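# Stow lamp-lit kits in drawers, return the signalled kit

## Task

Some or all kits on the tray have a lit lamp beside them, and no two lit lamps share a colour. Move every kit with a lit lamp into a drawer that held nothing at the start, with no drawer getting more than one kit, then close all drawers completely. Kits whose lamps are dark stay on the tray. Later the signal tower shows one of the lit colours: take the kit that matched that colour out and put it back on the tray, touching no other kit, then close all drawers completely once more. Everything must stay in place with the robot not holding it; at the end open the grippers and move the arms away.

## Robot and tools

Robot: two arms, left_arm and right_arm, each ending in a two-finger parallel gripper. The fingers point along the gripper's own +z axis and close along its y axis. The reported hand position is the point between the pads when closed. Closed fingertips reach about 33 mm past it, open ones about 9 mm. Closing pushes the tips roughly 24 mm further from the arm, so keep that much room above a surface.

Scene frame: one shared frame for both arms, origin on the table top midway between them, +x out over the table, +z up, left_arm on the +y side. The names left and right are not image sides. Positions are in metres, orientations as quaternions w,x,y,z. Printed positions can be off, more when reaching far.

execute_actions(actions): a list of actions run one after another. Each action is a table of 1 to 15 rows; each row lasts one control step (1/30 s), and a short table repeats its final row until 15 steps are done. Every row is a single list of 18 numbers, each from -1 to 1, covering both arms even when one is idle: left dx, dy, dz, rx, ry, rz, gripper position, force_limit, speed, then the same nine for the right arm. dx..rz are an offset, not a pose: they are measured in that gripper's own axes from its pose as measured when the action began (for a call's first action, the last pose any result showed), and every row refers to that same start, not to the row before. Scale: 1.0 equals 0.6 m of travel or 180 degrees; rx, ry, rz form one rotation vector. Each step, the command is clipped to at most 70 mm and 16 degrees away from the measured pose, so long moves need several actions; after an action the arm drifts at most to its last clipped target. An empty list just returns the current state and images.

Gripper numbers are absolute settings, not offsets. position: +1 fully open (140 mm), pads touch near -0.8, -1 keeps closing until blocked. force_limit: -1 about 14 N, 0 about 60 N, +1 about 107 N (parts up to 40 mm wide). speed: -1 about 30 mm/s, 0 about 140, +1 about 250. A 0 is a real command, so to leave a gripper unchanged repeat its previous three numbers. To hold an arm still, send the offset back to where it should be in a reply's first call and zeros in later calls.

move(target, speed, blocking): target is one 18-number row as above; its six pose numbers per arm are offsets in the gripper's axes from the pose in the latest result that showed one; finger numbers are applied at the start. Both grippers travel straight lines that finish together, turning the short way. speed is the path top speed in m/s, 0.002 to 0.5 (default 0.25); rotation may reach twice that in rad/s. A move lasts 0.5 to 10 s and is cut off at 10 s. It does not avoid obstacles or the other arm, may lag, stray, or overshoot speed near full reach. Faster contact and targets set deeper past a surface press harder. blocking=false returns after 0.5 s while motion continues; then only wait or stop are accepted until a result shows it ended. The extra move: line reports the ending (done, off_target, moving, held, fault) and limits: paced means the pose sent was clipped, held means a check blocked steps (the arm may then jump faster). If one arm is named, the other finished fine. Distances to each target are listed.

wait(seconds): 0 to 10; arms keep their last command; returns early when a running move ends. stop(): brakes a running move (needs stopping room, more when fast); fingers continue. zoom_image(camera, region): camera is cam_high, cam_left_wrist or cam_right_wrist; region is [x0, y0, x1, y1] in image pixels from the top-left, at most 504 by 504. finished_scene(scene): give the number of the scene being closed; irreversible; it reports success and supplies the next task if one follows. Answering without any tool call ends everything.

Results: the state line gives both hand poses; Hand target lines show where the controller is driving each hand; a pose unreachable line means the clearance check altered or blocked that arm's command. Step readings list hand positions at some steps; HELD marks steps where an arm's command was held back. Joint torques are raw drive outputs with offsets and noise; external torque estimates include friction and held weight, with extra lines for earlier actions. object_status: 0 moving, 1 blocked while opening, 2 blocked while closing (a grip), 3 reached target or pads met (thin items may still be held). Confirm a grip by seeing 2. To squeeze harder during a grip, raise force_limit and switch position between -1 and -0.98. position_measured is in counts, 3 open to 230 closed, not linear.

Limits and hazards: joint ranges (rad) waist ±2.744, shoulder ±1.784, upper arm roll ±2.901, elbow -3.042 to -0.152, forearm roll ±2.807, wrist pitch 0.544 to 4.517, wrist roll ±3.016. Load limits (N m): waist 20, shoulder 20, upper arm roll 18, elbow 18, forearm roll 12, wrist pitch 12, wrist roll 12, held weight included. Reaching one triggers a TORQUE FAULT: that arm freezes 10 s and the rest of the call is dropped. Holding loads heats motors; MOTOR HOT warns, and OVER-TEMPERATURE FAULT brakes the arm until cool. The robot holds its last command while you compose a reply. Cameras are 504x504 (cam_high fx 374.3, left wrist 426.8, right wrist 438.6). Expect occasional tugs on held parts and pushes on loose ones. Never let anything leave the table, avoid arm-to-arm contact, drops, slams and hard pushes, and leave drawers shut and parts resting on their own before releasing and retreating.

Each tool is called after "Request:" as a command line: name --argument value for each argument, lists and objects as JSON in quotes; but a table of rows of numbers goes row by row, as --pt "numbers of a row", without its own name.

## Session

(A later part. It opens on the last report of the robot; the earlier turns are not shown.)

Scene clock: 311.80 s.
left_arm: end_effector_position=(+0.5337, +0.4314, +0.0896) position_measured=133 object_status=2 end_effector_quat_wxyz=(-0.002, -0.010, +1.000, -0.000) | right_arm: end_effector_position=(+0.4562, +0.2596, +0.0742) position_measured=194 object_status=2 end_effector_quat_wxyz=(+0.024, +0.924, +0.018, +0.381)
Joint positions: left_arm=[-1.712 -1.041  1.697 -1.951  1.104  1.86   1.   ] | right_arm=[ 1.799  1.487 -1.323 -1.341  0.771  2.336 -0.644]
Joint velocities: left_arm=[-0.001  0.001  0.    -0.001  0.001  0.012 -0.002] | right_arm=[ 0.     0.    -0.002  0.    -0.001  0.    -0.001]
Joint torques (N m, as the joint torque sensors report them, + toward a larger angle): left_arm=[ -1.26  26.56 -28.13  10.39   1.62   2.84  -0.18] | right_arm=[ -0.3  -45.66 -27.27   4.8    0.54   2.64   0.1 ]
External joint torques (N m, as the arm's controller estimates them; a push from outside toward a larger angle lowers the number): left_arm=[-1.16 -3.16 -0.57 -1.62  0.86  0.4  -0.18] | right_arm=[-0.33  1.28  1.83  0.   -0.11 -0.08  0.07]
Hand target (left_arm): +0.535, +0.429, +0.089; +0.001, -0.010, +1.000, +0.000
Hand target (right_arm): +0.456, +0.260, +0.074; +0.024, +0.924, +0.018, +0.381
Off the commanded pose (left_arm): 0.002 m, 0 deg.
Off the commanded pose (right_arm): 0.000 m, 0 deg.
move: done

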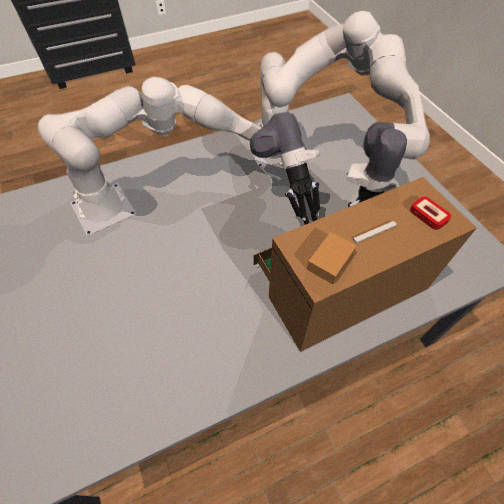

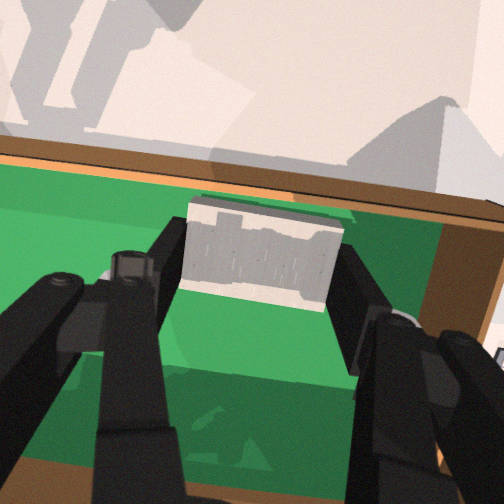

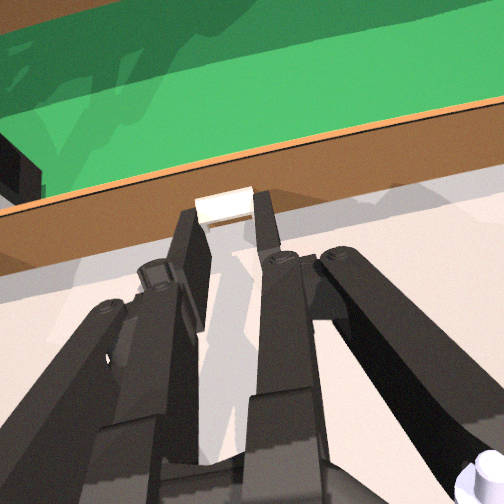

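Request:
execute_actions --actions '[[[0,0,0,0,0,0,0.2,0,0,0,0,0,0,0,0,-1,0,-0.5]]]'

Request:
move --target '[0.01,0,-0.17,0,0,0,0.2,0,0,0,0,0,0,0,0,-1,0,-0.5]'

Request:
move --target '[0.08,0.422,0.08,0,0,0,0.3,0,0,0.158,-0.01,0.168,0,0,0,-1,0,-0.5]' --speed 0.12

Scene clock: 314.77 s.
left_arm: end_effector_position=(+0.5342, +0.4309, +0.0896) position_measured=104 object_status=3 end_effector_quat_wxyz=(-0.001, -0.010, +1.000, -0.000) | right_arm: end_effector_position=(+0.4562, +0.2596, +0.0741) position_measured=194 object_status=2 end_effector_quat_wxyz=(+0.024, +0.924, +0.018, +0.381)
Joint positions: left_arm=[-1.712 -1.041  1.697 -1.951  1.105  1.862  0.999] | right_arm=[ 1.799  1.487 -1.323 -1.341  0.771  2.336 -0.644]
Joint velocities: left_arm=[ 0.002 -0.001 -0.     0.001  0.002 -0.001  0.002] | right_arm=[ 0.     0.     0.001  0.001 -0.    -0.001 -0.001]
Joint torques (N m, as the joint torque sensors report them, + toward a larger angle): left_arm=[  1.19  27.32 -29.18  11.46   0.55   2.21   0.01] | right_arm=[ -0.55 -45.59 -27.55   4.78   0.57   2.66   0.11]
External joint torques (N m, as the arm's controller estimates them; a push from outside toward a larger angle lowers the number): left_arm=[ 0.99 -2.26 -1.83 -0.7  -0.22 -0.22  0.01] | right_arm=[-0.64  1.22  1.42 -0.05 -0.08 -0.05  0.09]
Hand target (left_arm): +0.534, +0.431, +0.090; -0.002, -0.010, +1.000, -0.000
Hand target (right_arm): +0.456, +0.260, +0.074; +0.024, +0.924, +0.018, +0.381
Off the commanded pose (left_arm): 0.001 m, 0 deg.
Off the commanded pose (right_arm): 0.000 m, 0 deg.
Step readings (end_effector_position):
0: left_arm (+0.5342, +0.4309, +0.0896) | right_arm (+0.4562, +0.2596, +0.0742)
1: left_arm (+0.5342, +0.4309, +0.0896) | right_arm (+0.4562, +0.2596, +0.0742)
2: left_arm (+0.5342, +0.4309, +0.0896) | right_arm (+0.4562, +0.2596, +0.0742)
4: left_arm (+0.5342, +0.4309, +0.0896) | right_arm (+0.4562, +0.2596, +0.0741)
8: left_arm (+0.5342, +0.4309, +0.0896) | right_arm (+0.4562, +0.2596, +0.0741)
15: end_effector_position above

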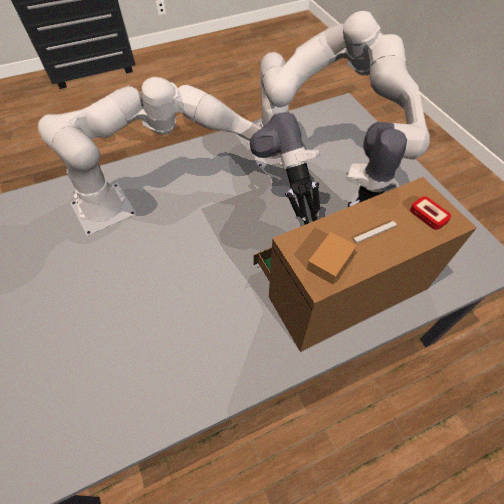

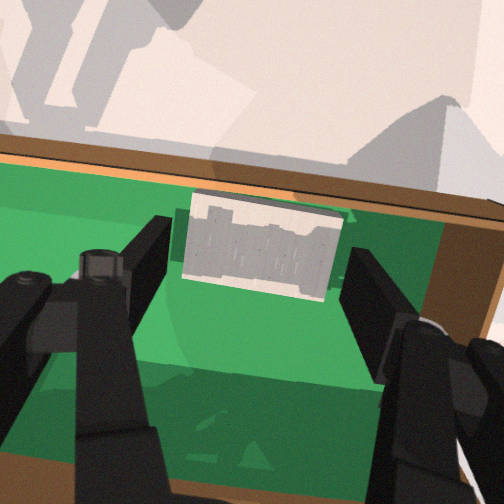

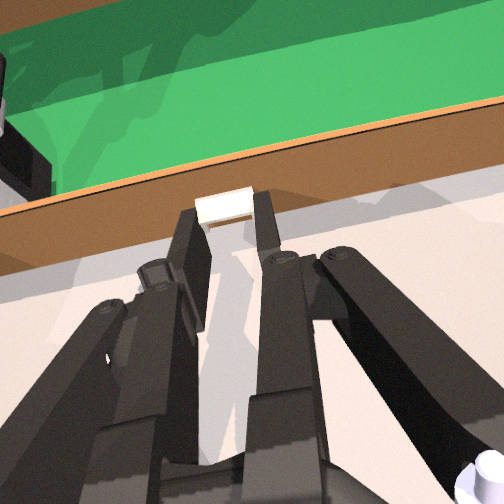

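Scene clock: 315.87 s.
left_arm: end_effector_position=(+0.5293, +0.4312, +0.1909) position_measured=104 object_status=3 end_effector_quat_wxyz=(+0.000, -0.012, +1.000, +0.001) | right_arm: end_effector_position=(+0.4562, +0.2596, +0.0741) position_measured=194 object_status=2 end_effector_quat_wxyz=(+0.024, +0.924, +0.018, +0.381)
Joint positions: left_arm=[-1.654 -0.959  1.524 -1.886  0.973  1.712  1.042] | right_arm=[ 1.799  1.487 -1.323 -1.341  0.771  2.336 -0.644]
Joint velocities: left_arm=[-0.001  0.    -0.     0.001 -0.001 -0.012  0.009] | right_arm=[-0.    -0.    -0.001  0.    -0.    -0.001  0.001]
Joint torques (N m, as the joint torque sensors report them, + toward a larger angle): left_arm=[  1.79  23.86 -28.43  15.83  -0.47   1.99   0.39] | right_arm=[ -0.4  -45.62 -27.35   4.93   0.61   2.66   0.1 ]
External joint torques (N m, as the arm's controller estimates them; a push from outside toward a larger angle lowers the number): left_arm=[ 1.86 -2.82 -2.14  1.79 -1.26 -0.45  0.39] | right_arm=[-0.34  1.24  1.68  0.19 -0.04 -0.04  0.08]
Hand target (left_arm): +0.528, +0.432, +0.192; -0.002, -0.011, +1.000, -0.001
Hand target (right_arm): +0.456, +0.260, +0.074; +0.024, +0.924, +0.018, +0.381
Off the commanded pose (left_arm): 0.001 m, 0 deg.
Off the commanded pose (right_arm): 0.000 m, 0 deg.
move: done

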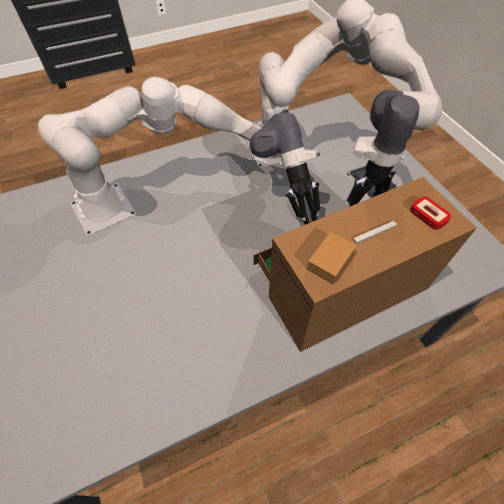

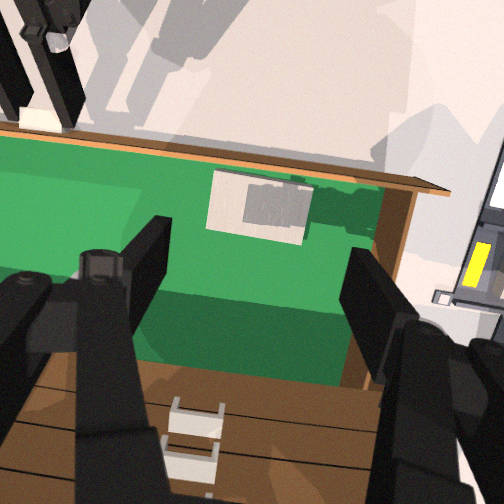

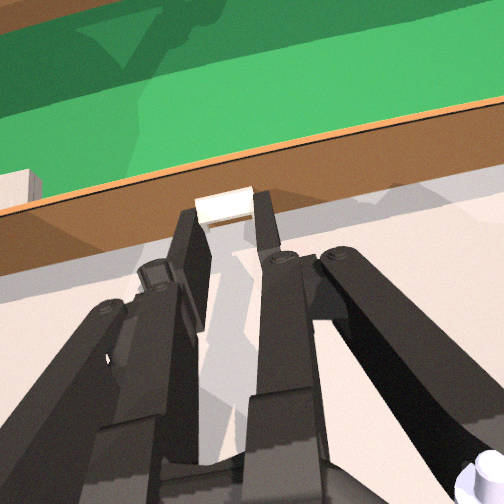

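Scene clock: 318.67 s.
left_arm: end_effector_position=(+0.4744, +0.6838, +0.1385) position_measured=91 object_status=3 end_effector_quat_wxyz=(-0.004, -0.019, +1.000, +0.001) | right_arm: end_effector_position=(+0.5938, +0.2659, +0.0687) position_measured=194 object_status=2 end_effector_quat_wxyz=(+0.029, +0.926, +0.017, +0.376)
Joint positions: left_arm=[-1.337 -1.108  1.598 -1.81   1.126  1.691  1.428] | right_arm=[ 1.224  1.587 -1.342 -0.609  0.713  2.174 -0.569]
Joint velocities: left_arm=[ 0.     0.     0.     0.001 -0.    -0.     0.031] | right_arm=[-0.022  0.006 -0.008  0.045 -0.004 -0.022  0.03 ]
Joint torques (N m, as the joint torque sensors report them, + toward a larger angle): left_arm=[  0.08  29.76 -29.24  12.14   1.42   2.     0.31] | right_arm=[ -1.4  -50.49 -13.59   8.39   0.39   4.92   0.23]
External joint torques (N m, as the arm's controller estimates them; a push from outside toward a larger angle lowers the number): left_arm=[ 0.07 -2.43 -0.47  1.18  0.6  -0.4   0.31] | right_arm=[-1.65  7.55  2.57  3.16  0.1   2.35  0.2 ]
Hand target (left_arm): +0.474, +0.686, +0.138; -0.005, -0.014, +1.000, +0.003
Hand target (right_arm): +0.592, +0.270, +0.064; +0.024, +0.926, +0.018, +0.377
Off the commanded pose (left_arm): 0.005 m, 1 deg.
Off the commanded pose (right_arm): 0.002 m, 1 deg.
move: off_target (left_arm)

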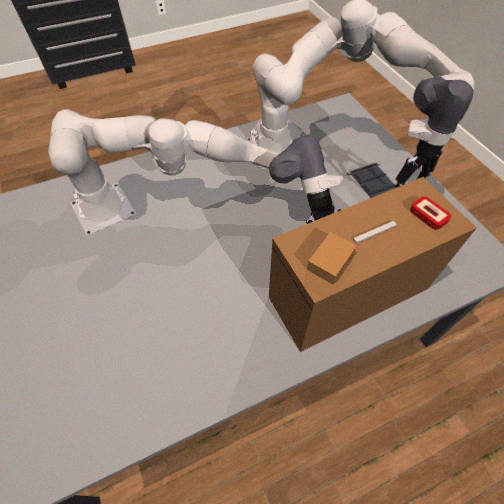

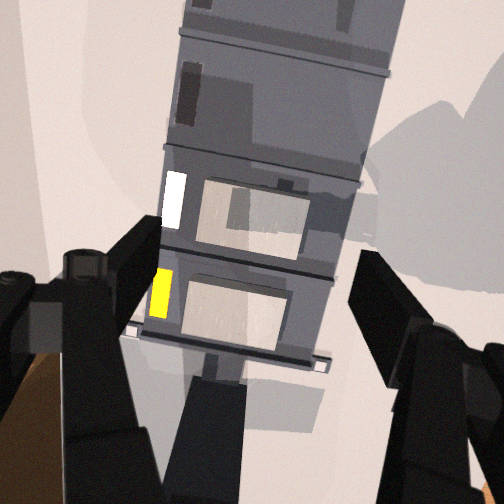

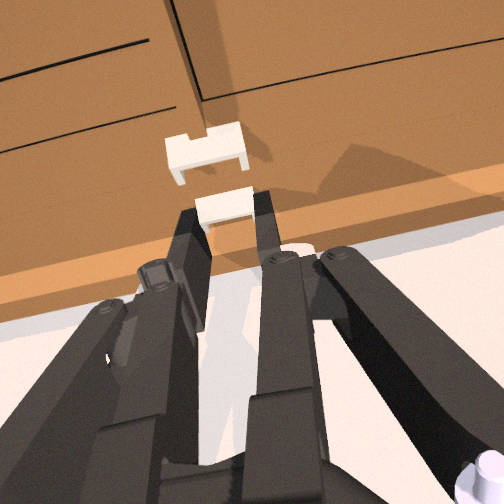

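Request:
execute_actions --actions '[[[0,0,0,0,0,0,0.3,0,0,0,0,-0.003,0,0,0,-0.1,0,0]]]'

Request:
move --target '[0,0,-0.2,0,0,0,0.3,0,0,0,0,-0.1,0,0,0,-0.1,0,0]' --speed 0.2

Request:
move --target '[0,-0.15,0,0,0,0,-0.1,0,0,0.147,0.8,-0.34,0,-0.245,0,-0.1,0,0]' --speed 0.35

Request:
move --target '[-0.04,-0.305,0.04,0,-0.306,0,-0.1,0,0,0,0,0,0,0,0,-0.1,0,0]' --speed 0.25

Scene clock: 327.73 s.
left_arm: end_effector_position=(+0.4744, +0.6839, +0.1386) position_measured=91 object_status=3 end_effector_quat_wxyz=(-0.004, -0.017, +1.000, +0.001) | right_arm: end_effector_position=(+0.5937, +0.2644, +0.0696) position_measured=141 object_status=3 end_effector_quat_wxyz=(+0.030, +0.926, +0.013, +0.376)
Joint positions: left_arm=[-1.337 -1.108  1.598 -1.81   1.126  1.691  1.433] | right_arm=[ 1.233  1.585 -1.342 -0.625  0.713  2.175 -0.566]
Joint velocities: left_arm=[-0.    -0.     0.001  0.001 -0.002  0.    -0.002] | right_arm=[ 0.004 -0.002  0.    -0.008 -0.001  0.004 -0.006]
Joint torques (N m, as the joint torque sensors report them, + toward a larger angle): left_arm=[  0.53  29.53 -30.4   10.02   0.52   2.4   -0.02] | right_arm=[  1.12 -56.85 -13.88   3.58   0.64   2.82  -0.27]
External joint torques (N m, as the arm's controller estimates them; a push from outside toward a larger angle lowers the number): left_arm=[ 0.44 -2.56 -1.73 -0.96 -0.3   0.01 -0.03] | right_arm=[ 0.99  1.15  2.7  -1.69  0.34  0.22 -0.29]
Hand target (left_arm): +0.474, +0.684, +0.139; -0.004, -0.019, +1.000, +0.001
Hand target (right_arm): +0.593, +0.266, +0.070; +0.029, +0.926, +0.017, +0.376
Off the commanded pose (left_arm): 0.000 m, 0 deg.
Off the commanded pose (right_arm): 0.002 m, 0 deg.
Step readings (end_effector_position):
0: left_arm (+0.4744, +0.6839, +0.1386) | right_arm (+0.5937, +0.2659, +0.0687)
1: left_arm (+0.4744, +0.6839, +0.1386) | right_arm (+0.5935, +0.2657, +0.0689)
2: left_arm (+0.4744, +0.6839, +0.1386) | right_arm (+0.5930, +0.2656, +0.0687)
4: left_arm (+0.4744, +0.6839, +0.1386) | right_arm (+0.5926, +0.2655, +0.0687)
8: left_arm (+0.4744, +0.6839, +0.1386) | right_arm (+0.5930, +0.2650, +0.0692)
15: end_effector_position above

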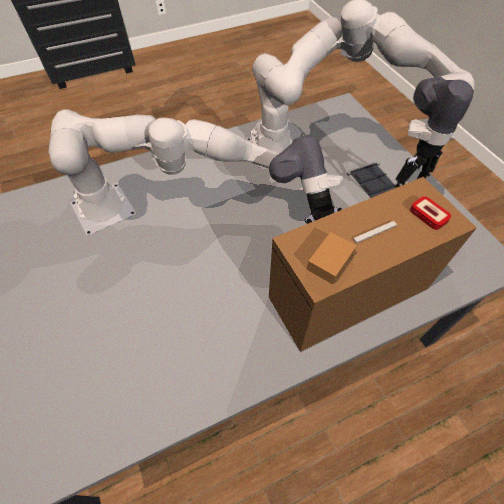

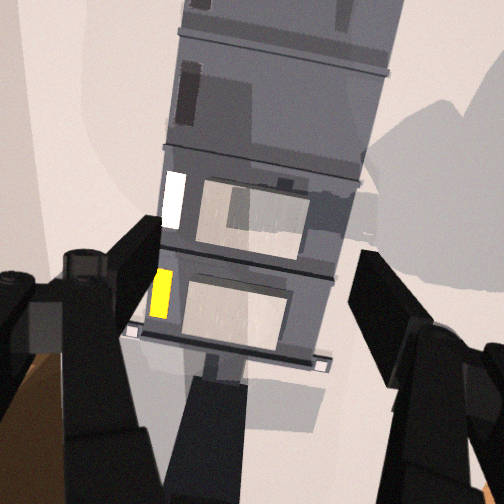

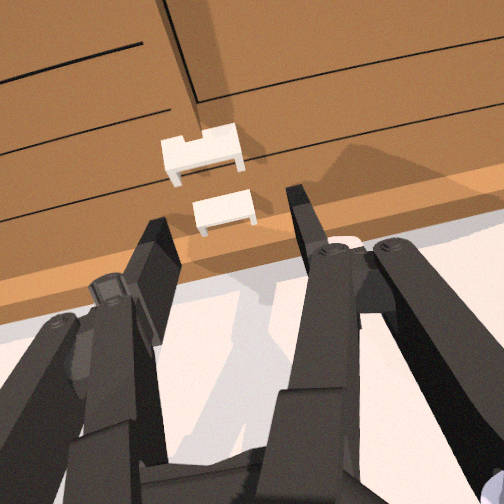

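Scene clock: 329.00 s.
left_arm: end_effector_position=(+0.4750, +0.6861, +0.2588) position_measured=91 object_status=3 end_effector_quat_wxyz=(-0.003, -0.021, +1.000, +0.003) | right_arm: end_effector_position=(+0.5530, +0.2647, +0.1141) position_measured=141 object_status=3 end_effector_quat_wxyz=(+0.029, +0.925, +0.007, +0.378)
Joint positions: left_arm=[-1.356 -1.     1.459 -1.642  0.997  1.51   1.488] | right_arm=[ 1.472  1.481 -1.342 -0.962  0.72   2.219 -0.641]
Joint velocities: left_arm=[-0.001 -0.    -0.     0.    -0.001 -0.012  0.012] | right_arm=[ 0.002 -0.001 -0.001 -0.003 -0.001  0.005 -0.017]
Joint torques (N m, as the joint torque sensors report them, + toward a larger angle): left_arm=[ -1.59  27.99 -27.82  13.74  -0.28   1.89   0.28] | right_arm=[  0.73 -53.11 -20.11   4.33   0.29   3.03  -0.2 ]
External joint torques (N m, as the arm's controller estimates them; a push from outside toward a larger angle lowers the number): left_arm=[-1.61 -3.38 -1.37  1.31 -1.11 -0.5   0.28] | right_arm=[ 0.66  0.83  3.34 -1.53 -0.14  0.32 -0.22]
Hand target (left_arm): +0.475, +0.684, +0.259; -0.004, -0.018, +1.000, +0.000
Hand target (right_arm): +0.552, +0.266, +0.114; +0.030, +0.925, +0.013, +0.378
Off the commanded pose (left_arm): 0.003 m, 1 deg.
Off the commanded pose (right_arm): 0.003 m, 1 deg.
move: done

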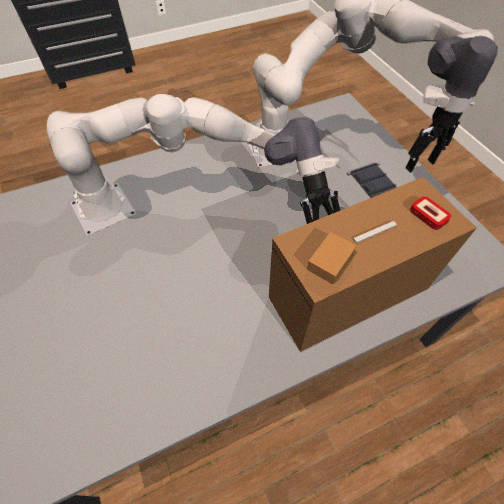

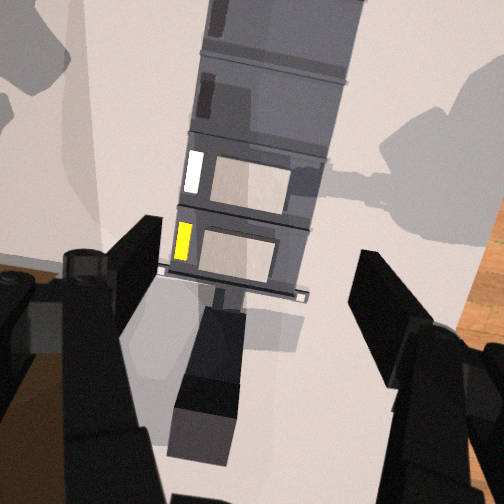

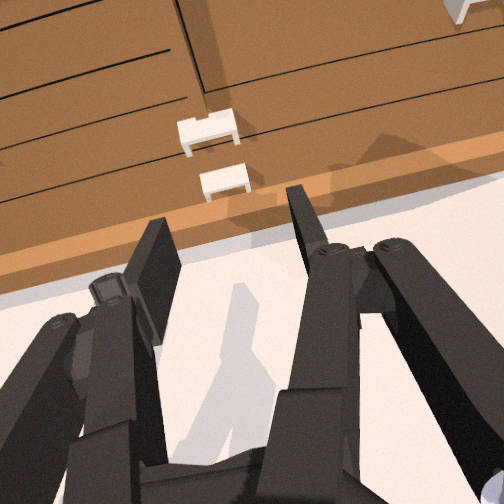

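Scene clock: 331.33 s.
left_arm: end_effector_position=(+0.4780, +0.5994, +0.2595) position_measured=141 object_status=3 end_effector_quat_wxyz=(-0.002, -0.020, +1.000, +0.004) | right_arm: end_effector_position=(+0.4664, -0.1970, +0.3452) position_measured=141 object_status=3 end_effector_quat_wxyz=(+0.024, +1.000, -0.005, +0.001)
Joint positions: left_arm=[-1.353 -0.972  1.39  -1.796  0.957  1.546  1.328] | right_arm=[ 1.937  0.412 -1.862 -1.819  0.349  1.679 -1.404]
Joint velocities: left_arm=[ 0.     0.002 -0.002  0.001  0.     0.001 -0.008] | right_arm=[ 0.004 -0.006 -0.004 -0.001 -0.008 -0.008 -0.016]
Joint torques (N m, as the joint torque sensors report them, + toward a larger angle): left_arm=[ -0.43  24.67 -28.53  11.98  -0.08   2.82   0.03] | right_arm=[  0.98  -5.95 -12.41  23.53  -0.27   2.17  -0.26]
External joint torques (N m, as the arm's controller estimates them; a push from outside toward a larger angle lowers the number): left_arm=[-0.38 -1.86 -2.26 -1.64 -0.92  0.4   0.03] | right_arm=[ 0.94  0.22 -0.08  1.23 -1.03 -0.33 -0.26]
Hand target (left_arm): +0.479, +0.596, +0.260; -0.001, -0.021, +1.000, +0.003
Hand target (right_arm): +0.466, -0.198, +0.346; +0.025, +1.000, +0.001, -0.000
Off the commanded pose (left_arm): 0.004 m, 0 deg.
Off the commanded pose (right_arm): 0.007 m, 1 deg.
move: off_target (left_arm, right_arm)

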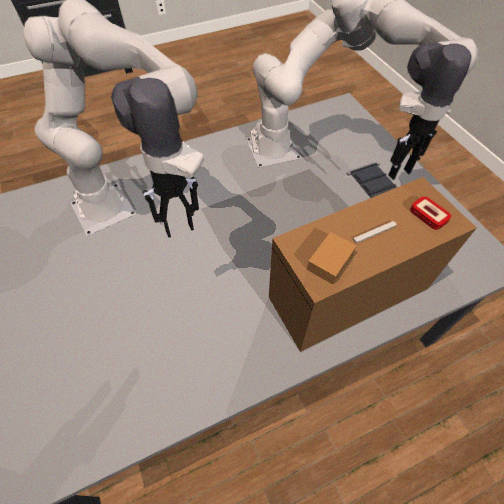

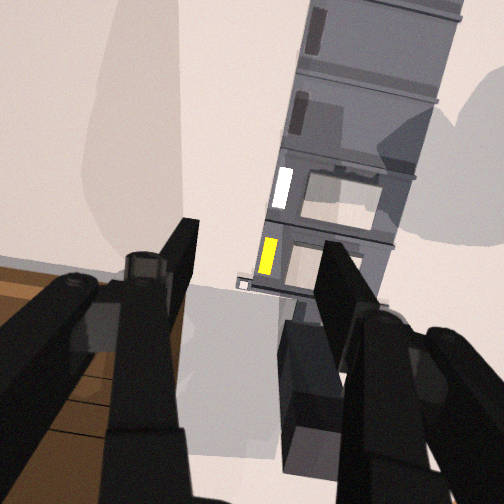

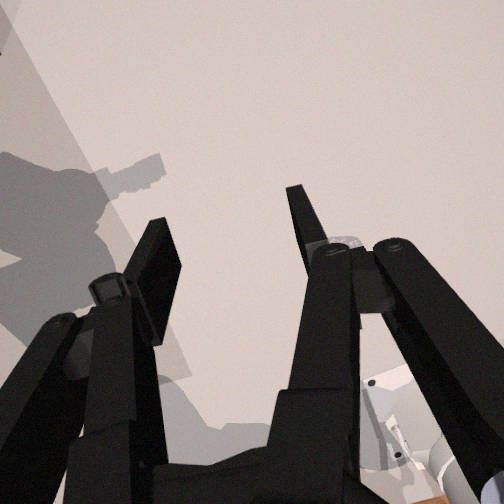

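Scene clock: 334.27 s.
left_arm: end_effector_position=(+0.5104, +0.4235, +0.2362) position_measured=141 object_status=3 end_effector_quat_wxyz=(+0.463, -0.017, +0.886, +0.015) | right_arm: end_effector_position=(+0.4664, -0.1970, +0.3451) position_measured=141 object_status=3 end_effector_quat_wxyz=(+0.024, +1.000, -0.005, +0.001)
Joint positions: left_arm=[-0.985 -1.436  1.395 -2.745  2.179  2.234  0.485] | right_arm=[ 1.937  0.412 -1.862 -1.819  0.349  1.679 -1.404]
Joint velocities: left_arm=[-0.002 -0.002  0.001 -0.003  0.004 -0.011 -0.031] | right_arm=[-0.001  0.    -0.002 -0.001 -0.001 -0.001  0.   ]
Joint torques (N m, as the joint torque sensors report them, + toward a larger angle): left_arm=[ -0.74  11.63 -22.8    3.91   1.9    1.83  -0.08] | right_arm=[ -0.48  -5.5  -10.64  22.76   0.68   2.45   0.1 ]
External joint torques (N m, as the arm's controller estimates them; a push from outside toward a larger angle lowers the number): left_arm=[-0.63 -2.06 -0.02 -1.55  1.1  -0.51 -0.06] | right_arm=[-0.21  0.89  2.04  0.47 -0.06 -0.06  0.1 ]
Hand target (left_arm): +0.510, +0.422, +0.235; +0.463, -0.021, +0.886, +0.013
Hand target (right_arm): +0.466, -0.197, +0.345; +0.024, +1.000, -0.005, +0.001
Off the commanded pose (left_arm): 0.006 m, 0 deg.
Off the commanded pose (right_arm): 0.000 m, 0 deg.
move: off_target (left_arm)

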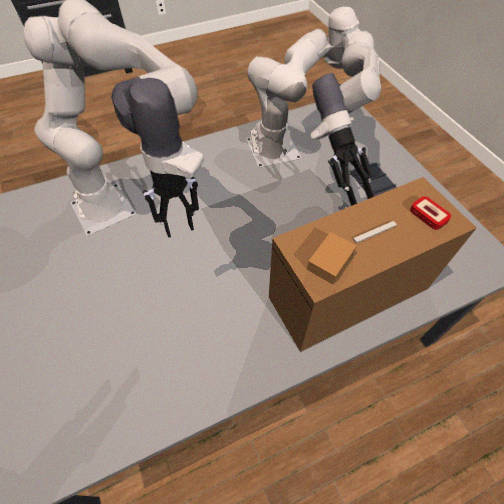

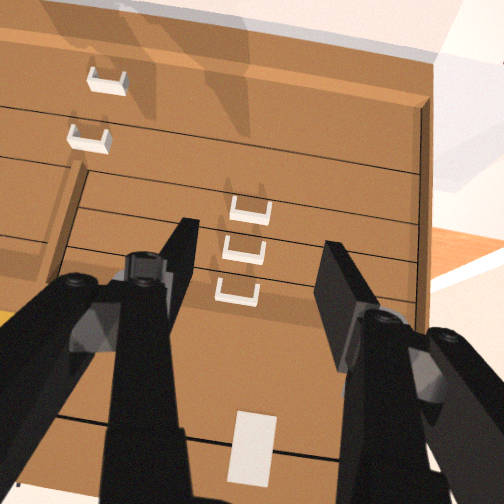

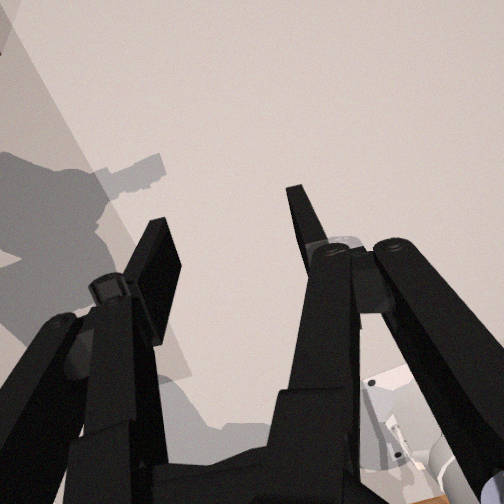

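Request:
move --target '[-0.007,-0.012,0.127,0,0,0,-0.1,0,0,0,0,0,0,0,0,-0.1,0,0]' --speed 0.1

Request:
zoom_image --camera "cam_left_wrist" --region '[130, 130, 380, 380]'

Scene clock: 341.70 s.
left_arm: end_effector_position=(+0.5747, +0.4163, +0.1972) position_measured=141 object_status=3 end_effector_quat_wxyz=(+0.464, -0.014, +0.886, +0.014) | right_arm: end_effector_position=(+0.4664, -0.1970, +0.3451) position_measured=141 object_status=3 end_effector_quat_wxyz=(+0.024, +1.000, -0.005, +0.001)
Joint positions: left_arm=[-1.216 -1.451  1.539 -2.563  2.332  2.225  0.432] | right_arm=[ 1.937  0.412 -1.862 -1.819  0.349  1.679 -1.404]
Joint velocities: left_arm=[-0.002 -0.002  0.002  0.002  0.011 -0.004 -0.013] | right_arm=[ 0.    -0.    -0.001 -0.    -0.     0.    -0.001]
Joint torques (N m, as the joint torque sensors report them, + toward a larger angle): left_arm=[ -1.04  15.09 -26.19   4.33   1.75   1.81  -0.18] | right_arm=[ -0.29  -5.6  -10.95  22.88   0.69   2.47   0.1 ]
External joint torques (N m, as the arm's controller estimates them; a push from outside toward a larger angle lowers the number): left_arm=[-1.04 -2.23  0.38  1.56  0.94 -0.42 -0.16] | right_arm=[-0.26  0.65  1.51  0.51 -0.07 -0.04  0.1 ]
Hand target (left_arm): +0.576, +0.418, +0.197; +0.464, -0.017, +0.885, +0.014
Hand target (right_arm): +0.466, -0.197, +0.345; +0.024, +1.000, -0.005, +0.001
Off the commanded pose (left_arm): 0.004 m, 0 deg.
Off the commanded pose (right_arm): 0.000 m, 0 deg.
move: off_target (left_arm)

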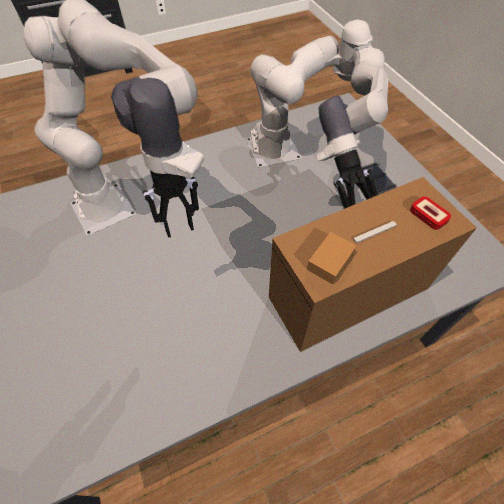

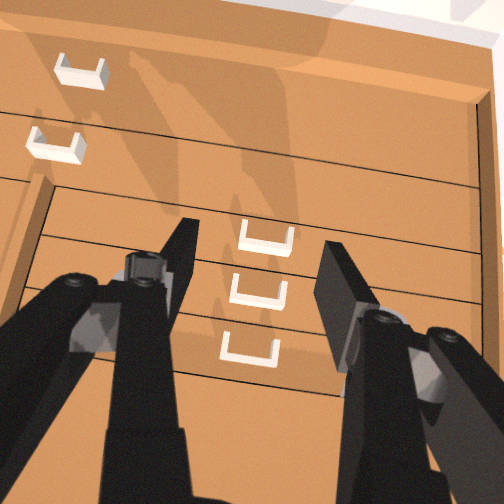

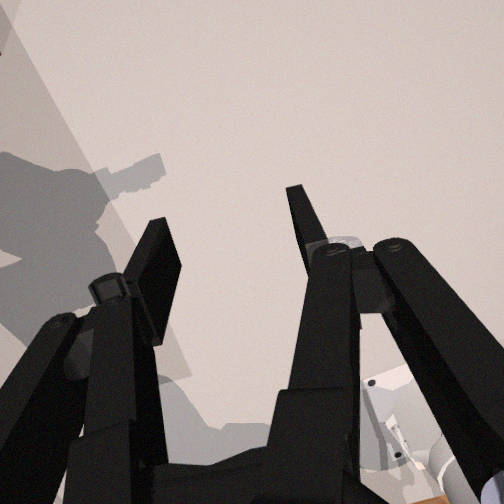

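Region (130, 130, 380, 380) of cam_left_wrist's 504x504 image, scaled by 2.016, with more detail than that image has.

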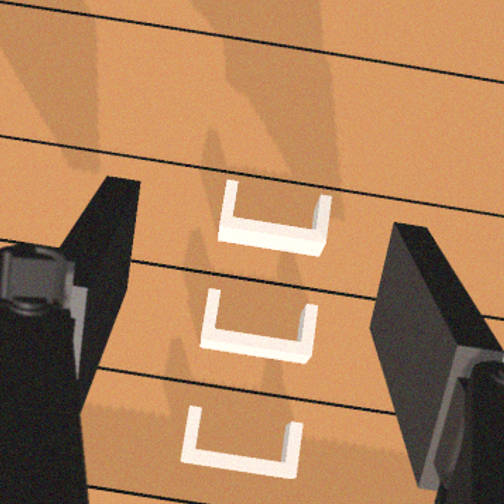

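Request:
move --target '[0,0.01,0.072,0,0,0,-0.1,0,0,0,0,0,0,0,0,-0.1,0,0]' --speed 0.04

Request:
zoom_image --camera "cam_left_wrist" --region '[130, 130, 380, 380]'

Scene clock: 346.17 s.
left_arm: end_effector_position=(+0.6045, +0.4225, +0.1778) position_measured=141 object_status=3 end_effector_quat_wxyz=(+0.465, -0.016, +0.885, +0.014) | right_arm: end_effector_position=(+0.4664, -0.1970, +0.3451) position_measured=141 object_status=3 end_effector_quat_wxyz=(+0.024, +1.000, -0.005, +0.001)
Joint positions: left_arm=[-1.298 -1.47   1.598 -2.465  2.387  2.246  0.427] | right_arm=[ 1.937  0.412 -1.862 -1.819  0.349  1.679 -1.404]
Joint velocities: left_arm=[ 0.001 -0.     0.001 -0.     0.004  0.005 -0.006] | right_arm=[ 0.002 -0.    -0.001  0.001  0.001  0.001  0.001]
Joint torques (N m, as the joint torque sensors report them, + toward a larger angle): left_arm=[ -9.7   15.1  -22.06  12.28   2.57   3.03   0.51] | right_arm=[ -0.5   -5.67 -10.76  22.9    0.69   2.45   0.09]
External joint torques (N m, as the arm's controller estimates them; a push from outside toward a larger angle lowers the number): left_arm=[-9.8  -4.28  6.05 10.57  1.82  0.82  0.54] | right_arm=[-0.61  0.45  1.62  0.39 -0.07 -0.08  0.09]
Hand target (left_arm): +0.610, +0.423, +0.172; +0.464, -0.014, +0.886, +0.014
Hand target (right_arm): +0.466, -0.197, +0.345; +0.024, +1.000, -0.005, +0.001
Off the commanded pose (left_arm): 0.008 m, 0 deg.
Off the commanded pose (right_arm): 0.000 m, 0 deg.
move: off_target (left_arm)

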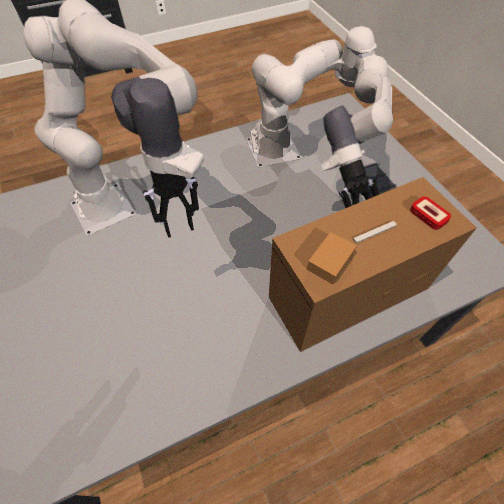

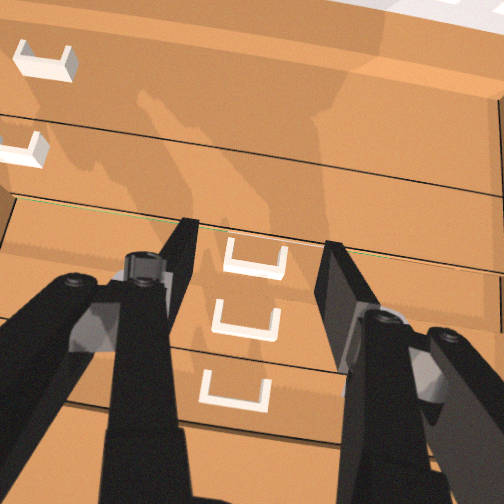

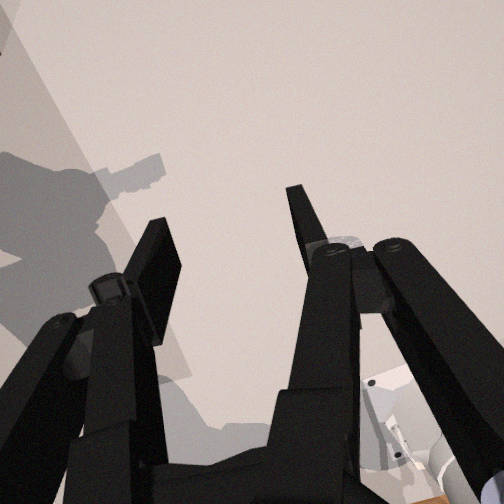

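Region (130, 130, 380, 380) of cam_left_wrist's 504x504 image, scaled by 2.016, with more detail than that image has.

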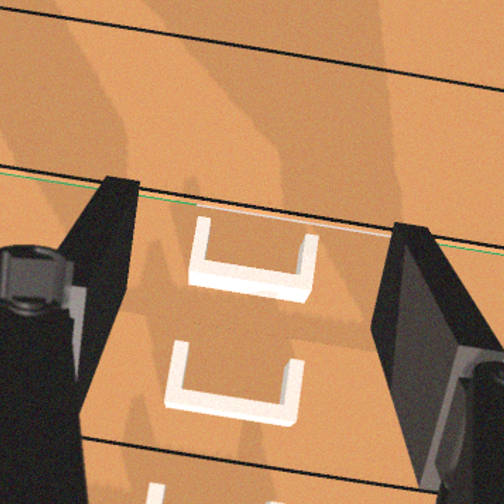

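Request:
execute_actions --actions '[]'

Request:
move --target '[0,0,-0.005,0,0,0,-0.1,0,0,0,0,0,0,0,0,-0.1,0,0]' --speed 0.05

Request:
move --target '[0,0,0,0,0,0,-1,0,-0.5,0,0,0,0,0,0,-0.1,0,0]'

Scene clock: 355.63 s.
left_arm: end_effector_position=(+0.6045, +0.4225, +0.1779) position_measured=141 object_status=3 end_effector_quat_wxyz=(+0.465, -0.017, +0.885, +0.013) | right_arm: end_effector_position=(+0.4664, -0.1970, +0.3451) position_measured=141 object_status=3 end_effector_quat_wxyz=(+0.024, +1.000, -0.005, +0.001)
Joint positions: left_arm=[-1.298 -1.47   1.598 -2.465  2.388  2.246  0.425] | right_arm=[ 1.937  0.412 -1.862 -1.819  0.349  1.679 -1.404]
Joint velocities: left_arm=[-0.001 -0.001  0.001 -0.001 -0.     0.    -0.001] | right_arm=[-0.001  0.    -0.001 -0.     0.     0.    -0.001]
Joint torques (N m, as the joint torque sensors report them, + toward a larger angle): left_arm=[ -9.78  15.05 -22.04  11.63   2.65   3.     0.45] | right_arm=[ -0.48  -5.79 -10.66  22.88   0.68   2.47   0.08]
External joint torques (N m, as the arm's controller estimates them; a push from outside toward a larger angle lowers the number): left_arm=[-9.64 -4.32  6.07 10.07  1.9   0.77  0.47] | right_arm=[-0.38  0.52  1.87  0.52 -0.08 -0.04  0.08]
Hand target (left_arm): +0.610, +0.423, +0.172; +0.464, -0.014, +0.886, +0.014
Hand target (right_arm): +0.466, -0.197, +0.345; +0.024, +1.000, -0.005, +0.001
Off the commanded pose (left_arm): 0.008 m, 0 deg.
Off the commanded pose (right_arm): 0.000 m, 0 deg.

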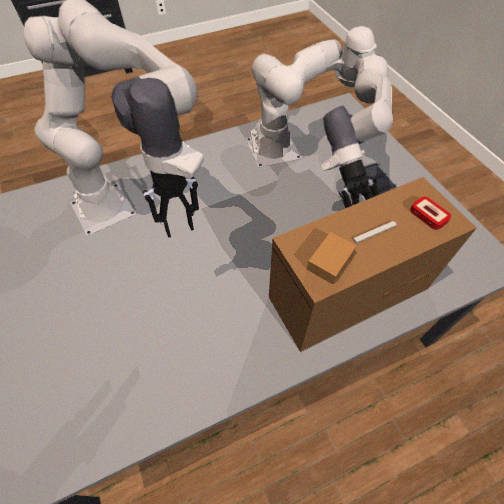

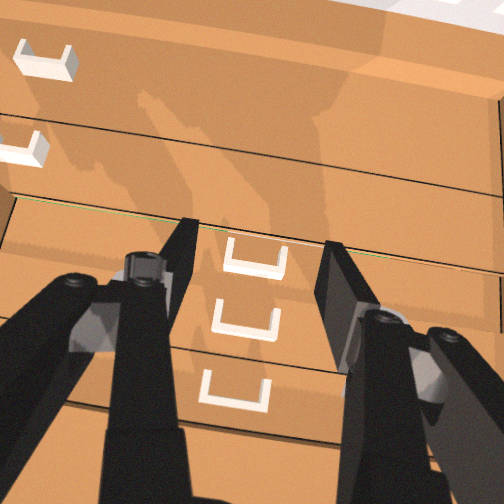

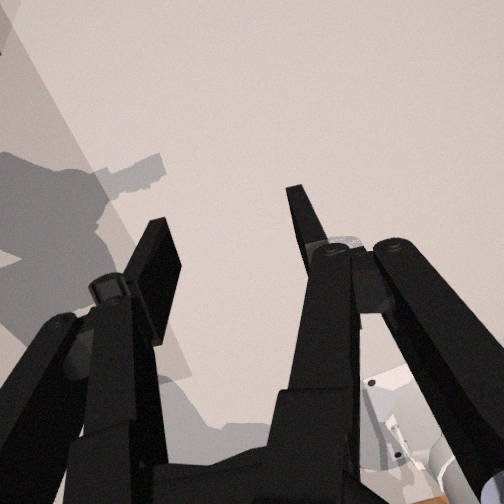

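Scene clock: 356.33 s.
left_arm: end_effector_position=(+0.6009, +0.4224, +0.1783) position_measured=141 object_status=3 end_effector_quat_wxyz=(+0.464, -0.018, +0.885, +0.013) | right_arm: end_effector_position=(+0.4664, -0.1970, +0.3451) position_measured=141 object_status=3 end_effector_quat_wxyz=(+0.024, +1.000, -0.005, +0.001)
Joint positions: left_arm=[-1.288 -1.47   1.595 -2.477  2.384  2.243  0.423] | right_arm=[ 1.937  0.412 -1.862 -1.819  0.349  1.679 -1.404]
Joint velocities: left_arm=[ 0.    -0.    -0.002 -0.001  0.     0.001 -0.   ] | right_arm=[ 0.     0.001 -0.     0.001 -0.001 -0.    -0.001]
Joint torques (N m, as the joint torque sensors report them, + toward a larger angle): left_arm=[ -1.91  17.75 -29.58   3.3    0.44   2.45   0.32] | right_arm=[ -0.49  -5.6  -10.54  22.62   0.72   2.46   0.12]
External joint torques (N m, as the arm's controller estimates them; a push from outside toward a larger angle lowers the number): left_arm=[-1.92 -1.4  -1.56  1.63 -0.33  0.22  0.34] | right_arm=[-0.48  0.63  1.91  0.26 -0.04 -0.05  0.11]
Hand target (left_arm): +0.602, +0.422, +0.180; +0.465, -0.017, +0.885, +0.013
Hand target (right_arm): +0.466, -0.197, +0.345; +0.024, +1.000, -0.005, +0.001
Off the commanded pose (left_arm): 0.002 m, 0 deg.
Off the commanded pose (right_arm): 0.000 m, 0 deg.
move: done

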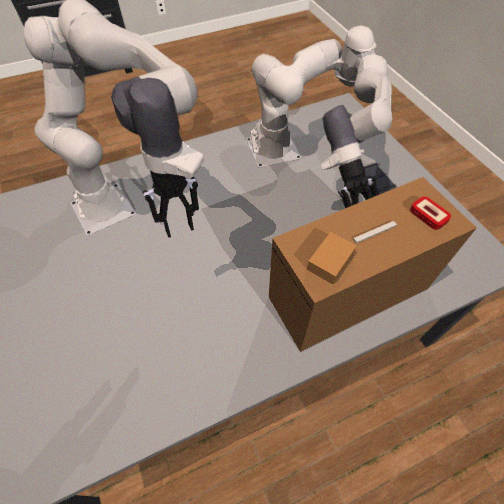

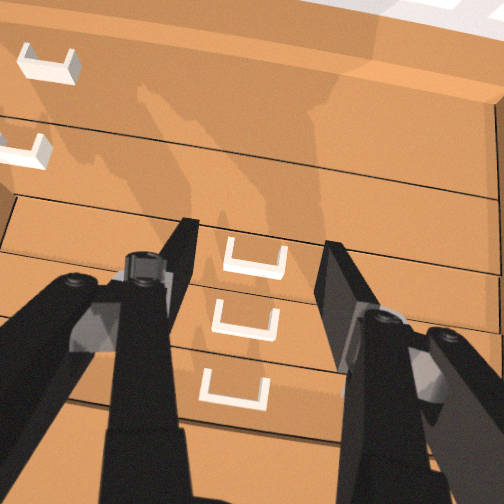

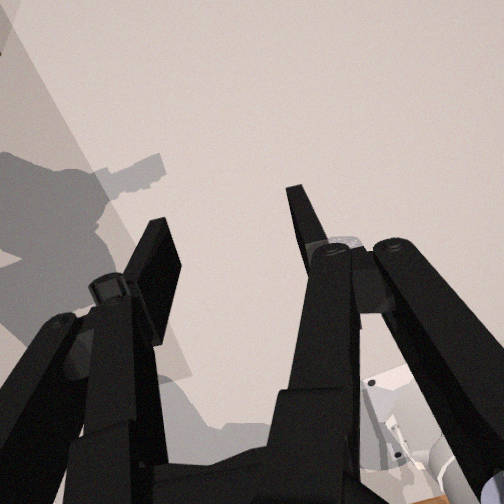

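Scene clock: 356.93 s.
left_arm: end_effector_position=(+0.5991, +0.4211, +0.1793) position_measured=193 object_status=2 end_effector_quat_wxyz=(+0.465, -0.020, +0.885, +0.011) | right_arm: end_effector_position=(+0.4664, -0.1970, +0.3451) position_measured=141 object_status=3 end_effector_quat_wxyz=(+0.024, +1.000, -0.005, +0.001)
Joint positions: left_arm=[-1.284 -1.47   1.593 -2.483  2.383  2.242  0.417] | right_arm=[ 1.937  0.412 -1.862 -1.819  0.349  1.679 -1.404]
Joint velocities: left_arm=[-0.    -0.     0.     0.001  0.002 -0.    -0.004] | right_arm=[-0.002 -0.001  0.001 -0.     0.001  0.    -0.001]
Joint torques (N m, as the joint torque sensors report them, + toward a larger angle): left_arm=[ -2.4   17.14 -27.01   4.5    0.87   2.39   0.25] | right_arm=[ -0.29  -5.6  -10.66  22.61   0.69   2.46   0.07]
External joint torques (N m, as the arm's controller estimates them; a push from outside toward a larger angle lowers the number): left_arm=[-2.36 -1.86  0.87  2.77  0.1   0.17  0.27] | right_arm=[-0.26  0.68  1.76  0.32 -0.07 -0.03  0.06]
Hand target (left_arm): +0.601, +0.422, +0.178; +0.464, -0.018, +0.885, +0.013
Hand target (right_arm): +0.466, -0.197, +0.345; +0.024, +1.000, -0.005, +0.001
Off the commanded pose (left_arm): 0.002 m, 0 deg.
Off the commanded pose (right_arm): 0.000 m, 0 deg.
move: done

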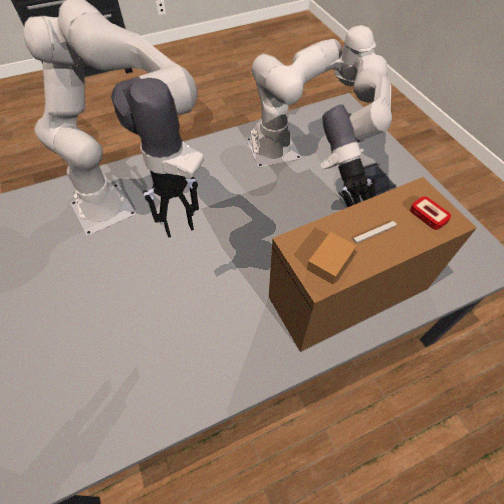

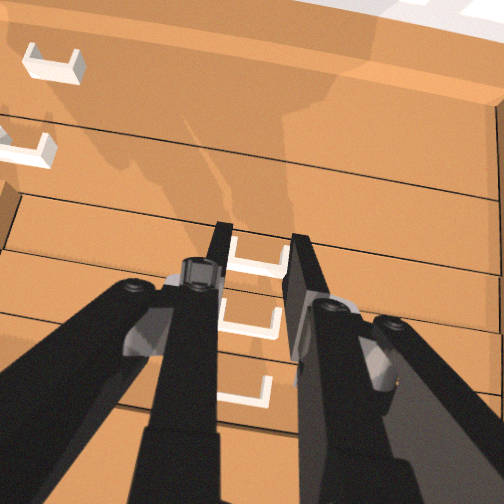

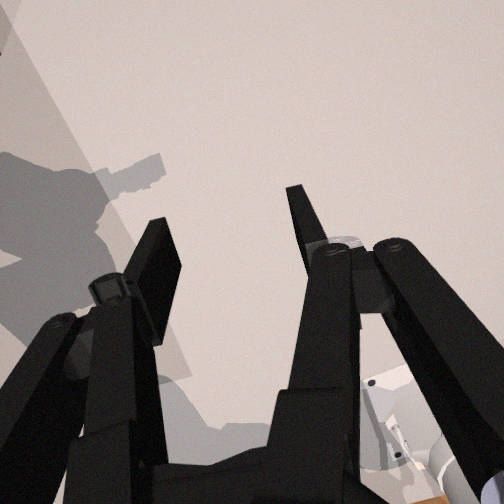

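Request:
move --target '[0.0475,-0.003,-0.068,0,0,0,-1,0,-0.5,0,0,0,0,0,0,-0.1,0,0]' --speed 0.04

Scene clock: 359.57 s.
left_arm: end_effector_position=(+0.5503, +0.4193, +0.1779) position_measured=193 object_status=2 end_effector_quat_wxyz=(+0.463, -0.022, +0.886, +0.010) | right_arm: end_effector_position=(+0.4664, -0.1970, +0.3451) position_measured=141 object_status=3 end_effector_quat_wxyz=(+0.024, +1.000, -0.005, +0.001)
Joint positions: left_arm=[-1.143 -1.459  1.582 -2.632  2.388  2.24   0.4  ] | right_arm=[ 1.937  0.412 -1.862 -1.819  0.349  1.679 -1.404]
Joint velocities: left_arm=[ 0.003 -0.    -0.001 -0.004 -0.    -0.    -0.001] | right_arm=[ 0.001  0.001  0.    -0.001 -0.001  0.     0.001]
Joint torques (N m, as the joint torque sensors report them, + toward a larger angle): left_arm=[  2.26  16.47 -26.95  -0.86   1.36   2.17   0.04] | right_arm=[ -0.53  -5.69 -10.92  22.76   0.7    2.45   0.09]
External joint torques (N m, as the arm's controller estimates them; a push from outside toward a larger angle lowers the number): left_arm=[ 2.37  0.34 -1.6  -2.56  0.59 -0.04  0.06] | right_arm=[-0.68  0.43  1.37  0.34 -0.07 -0.05  0.09]
Hand target (left_arm): +0.549, +0.418, +0.179; +0.464, -0.020, +0.886, +0.012
Hand target (right_arm): +0.466, -0.197, +0.345; +0.024, +1.000, -0.005, +0.001
Off the commanded pose (left_arm): 0.003 m, 0 deg.
Off the commanded pose (right_arm): 0.000 m, 0 deg.
move: done

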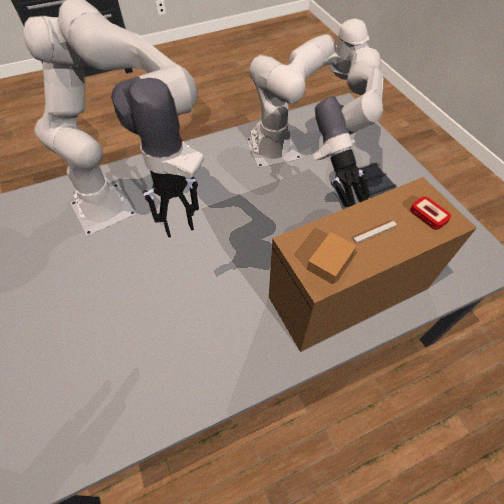

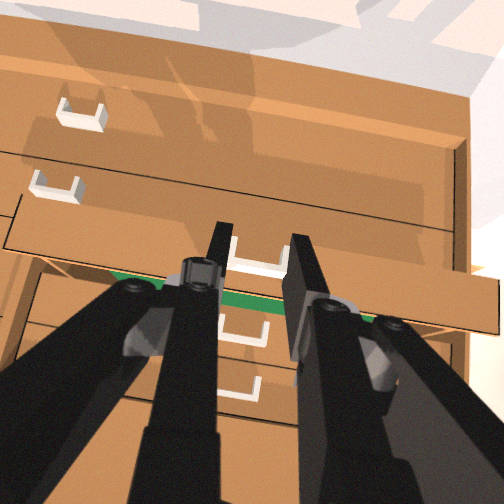

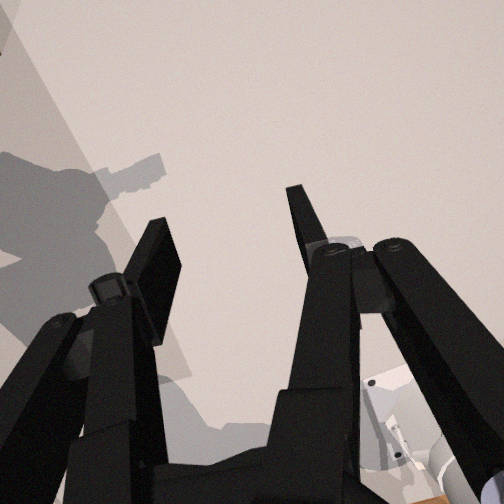

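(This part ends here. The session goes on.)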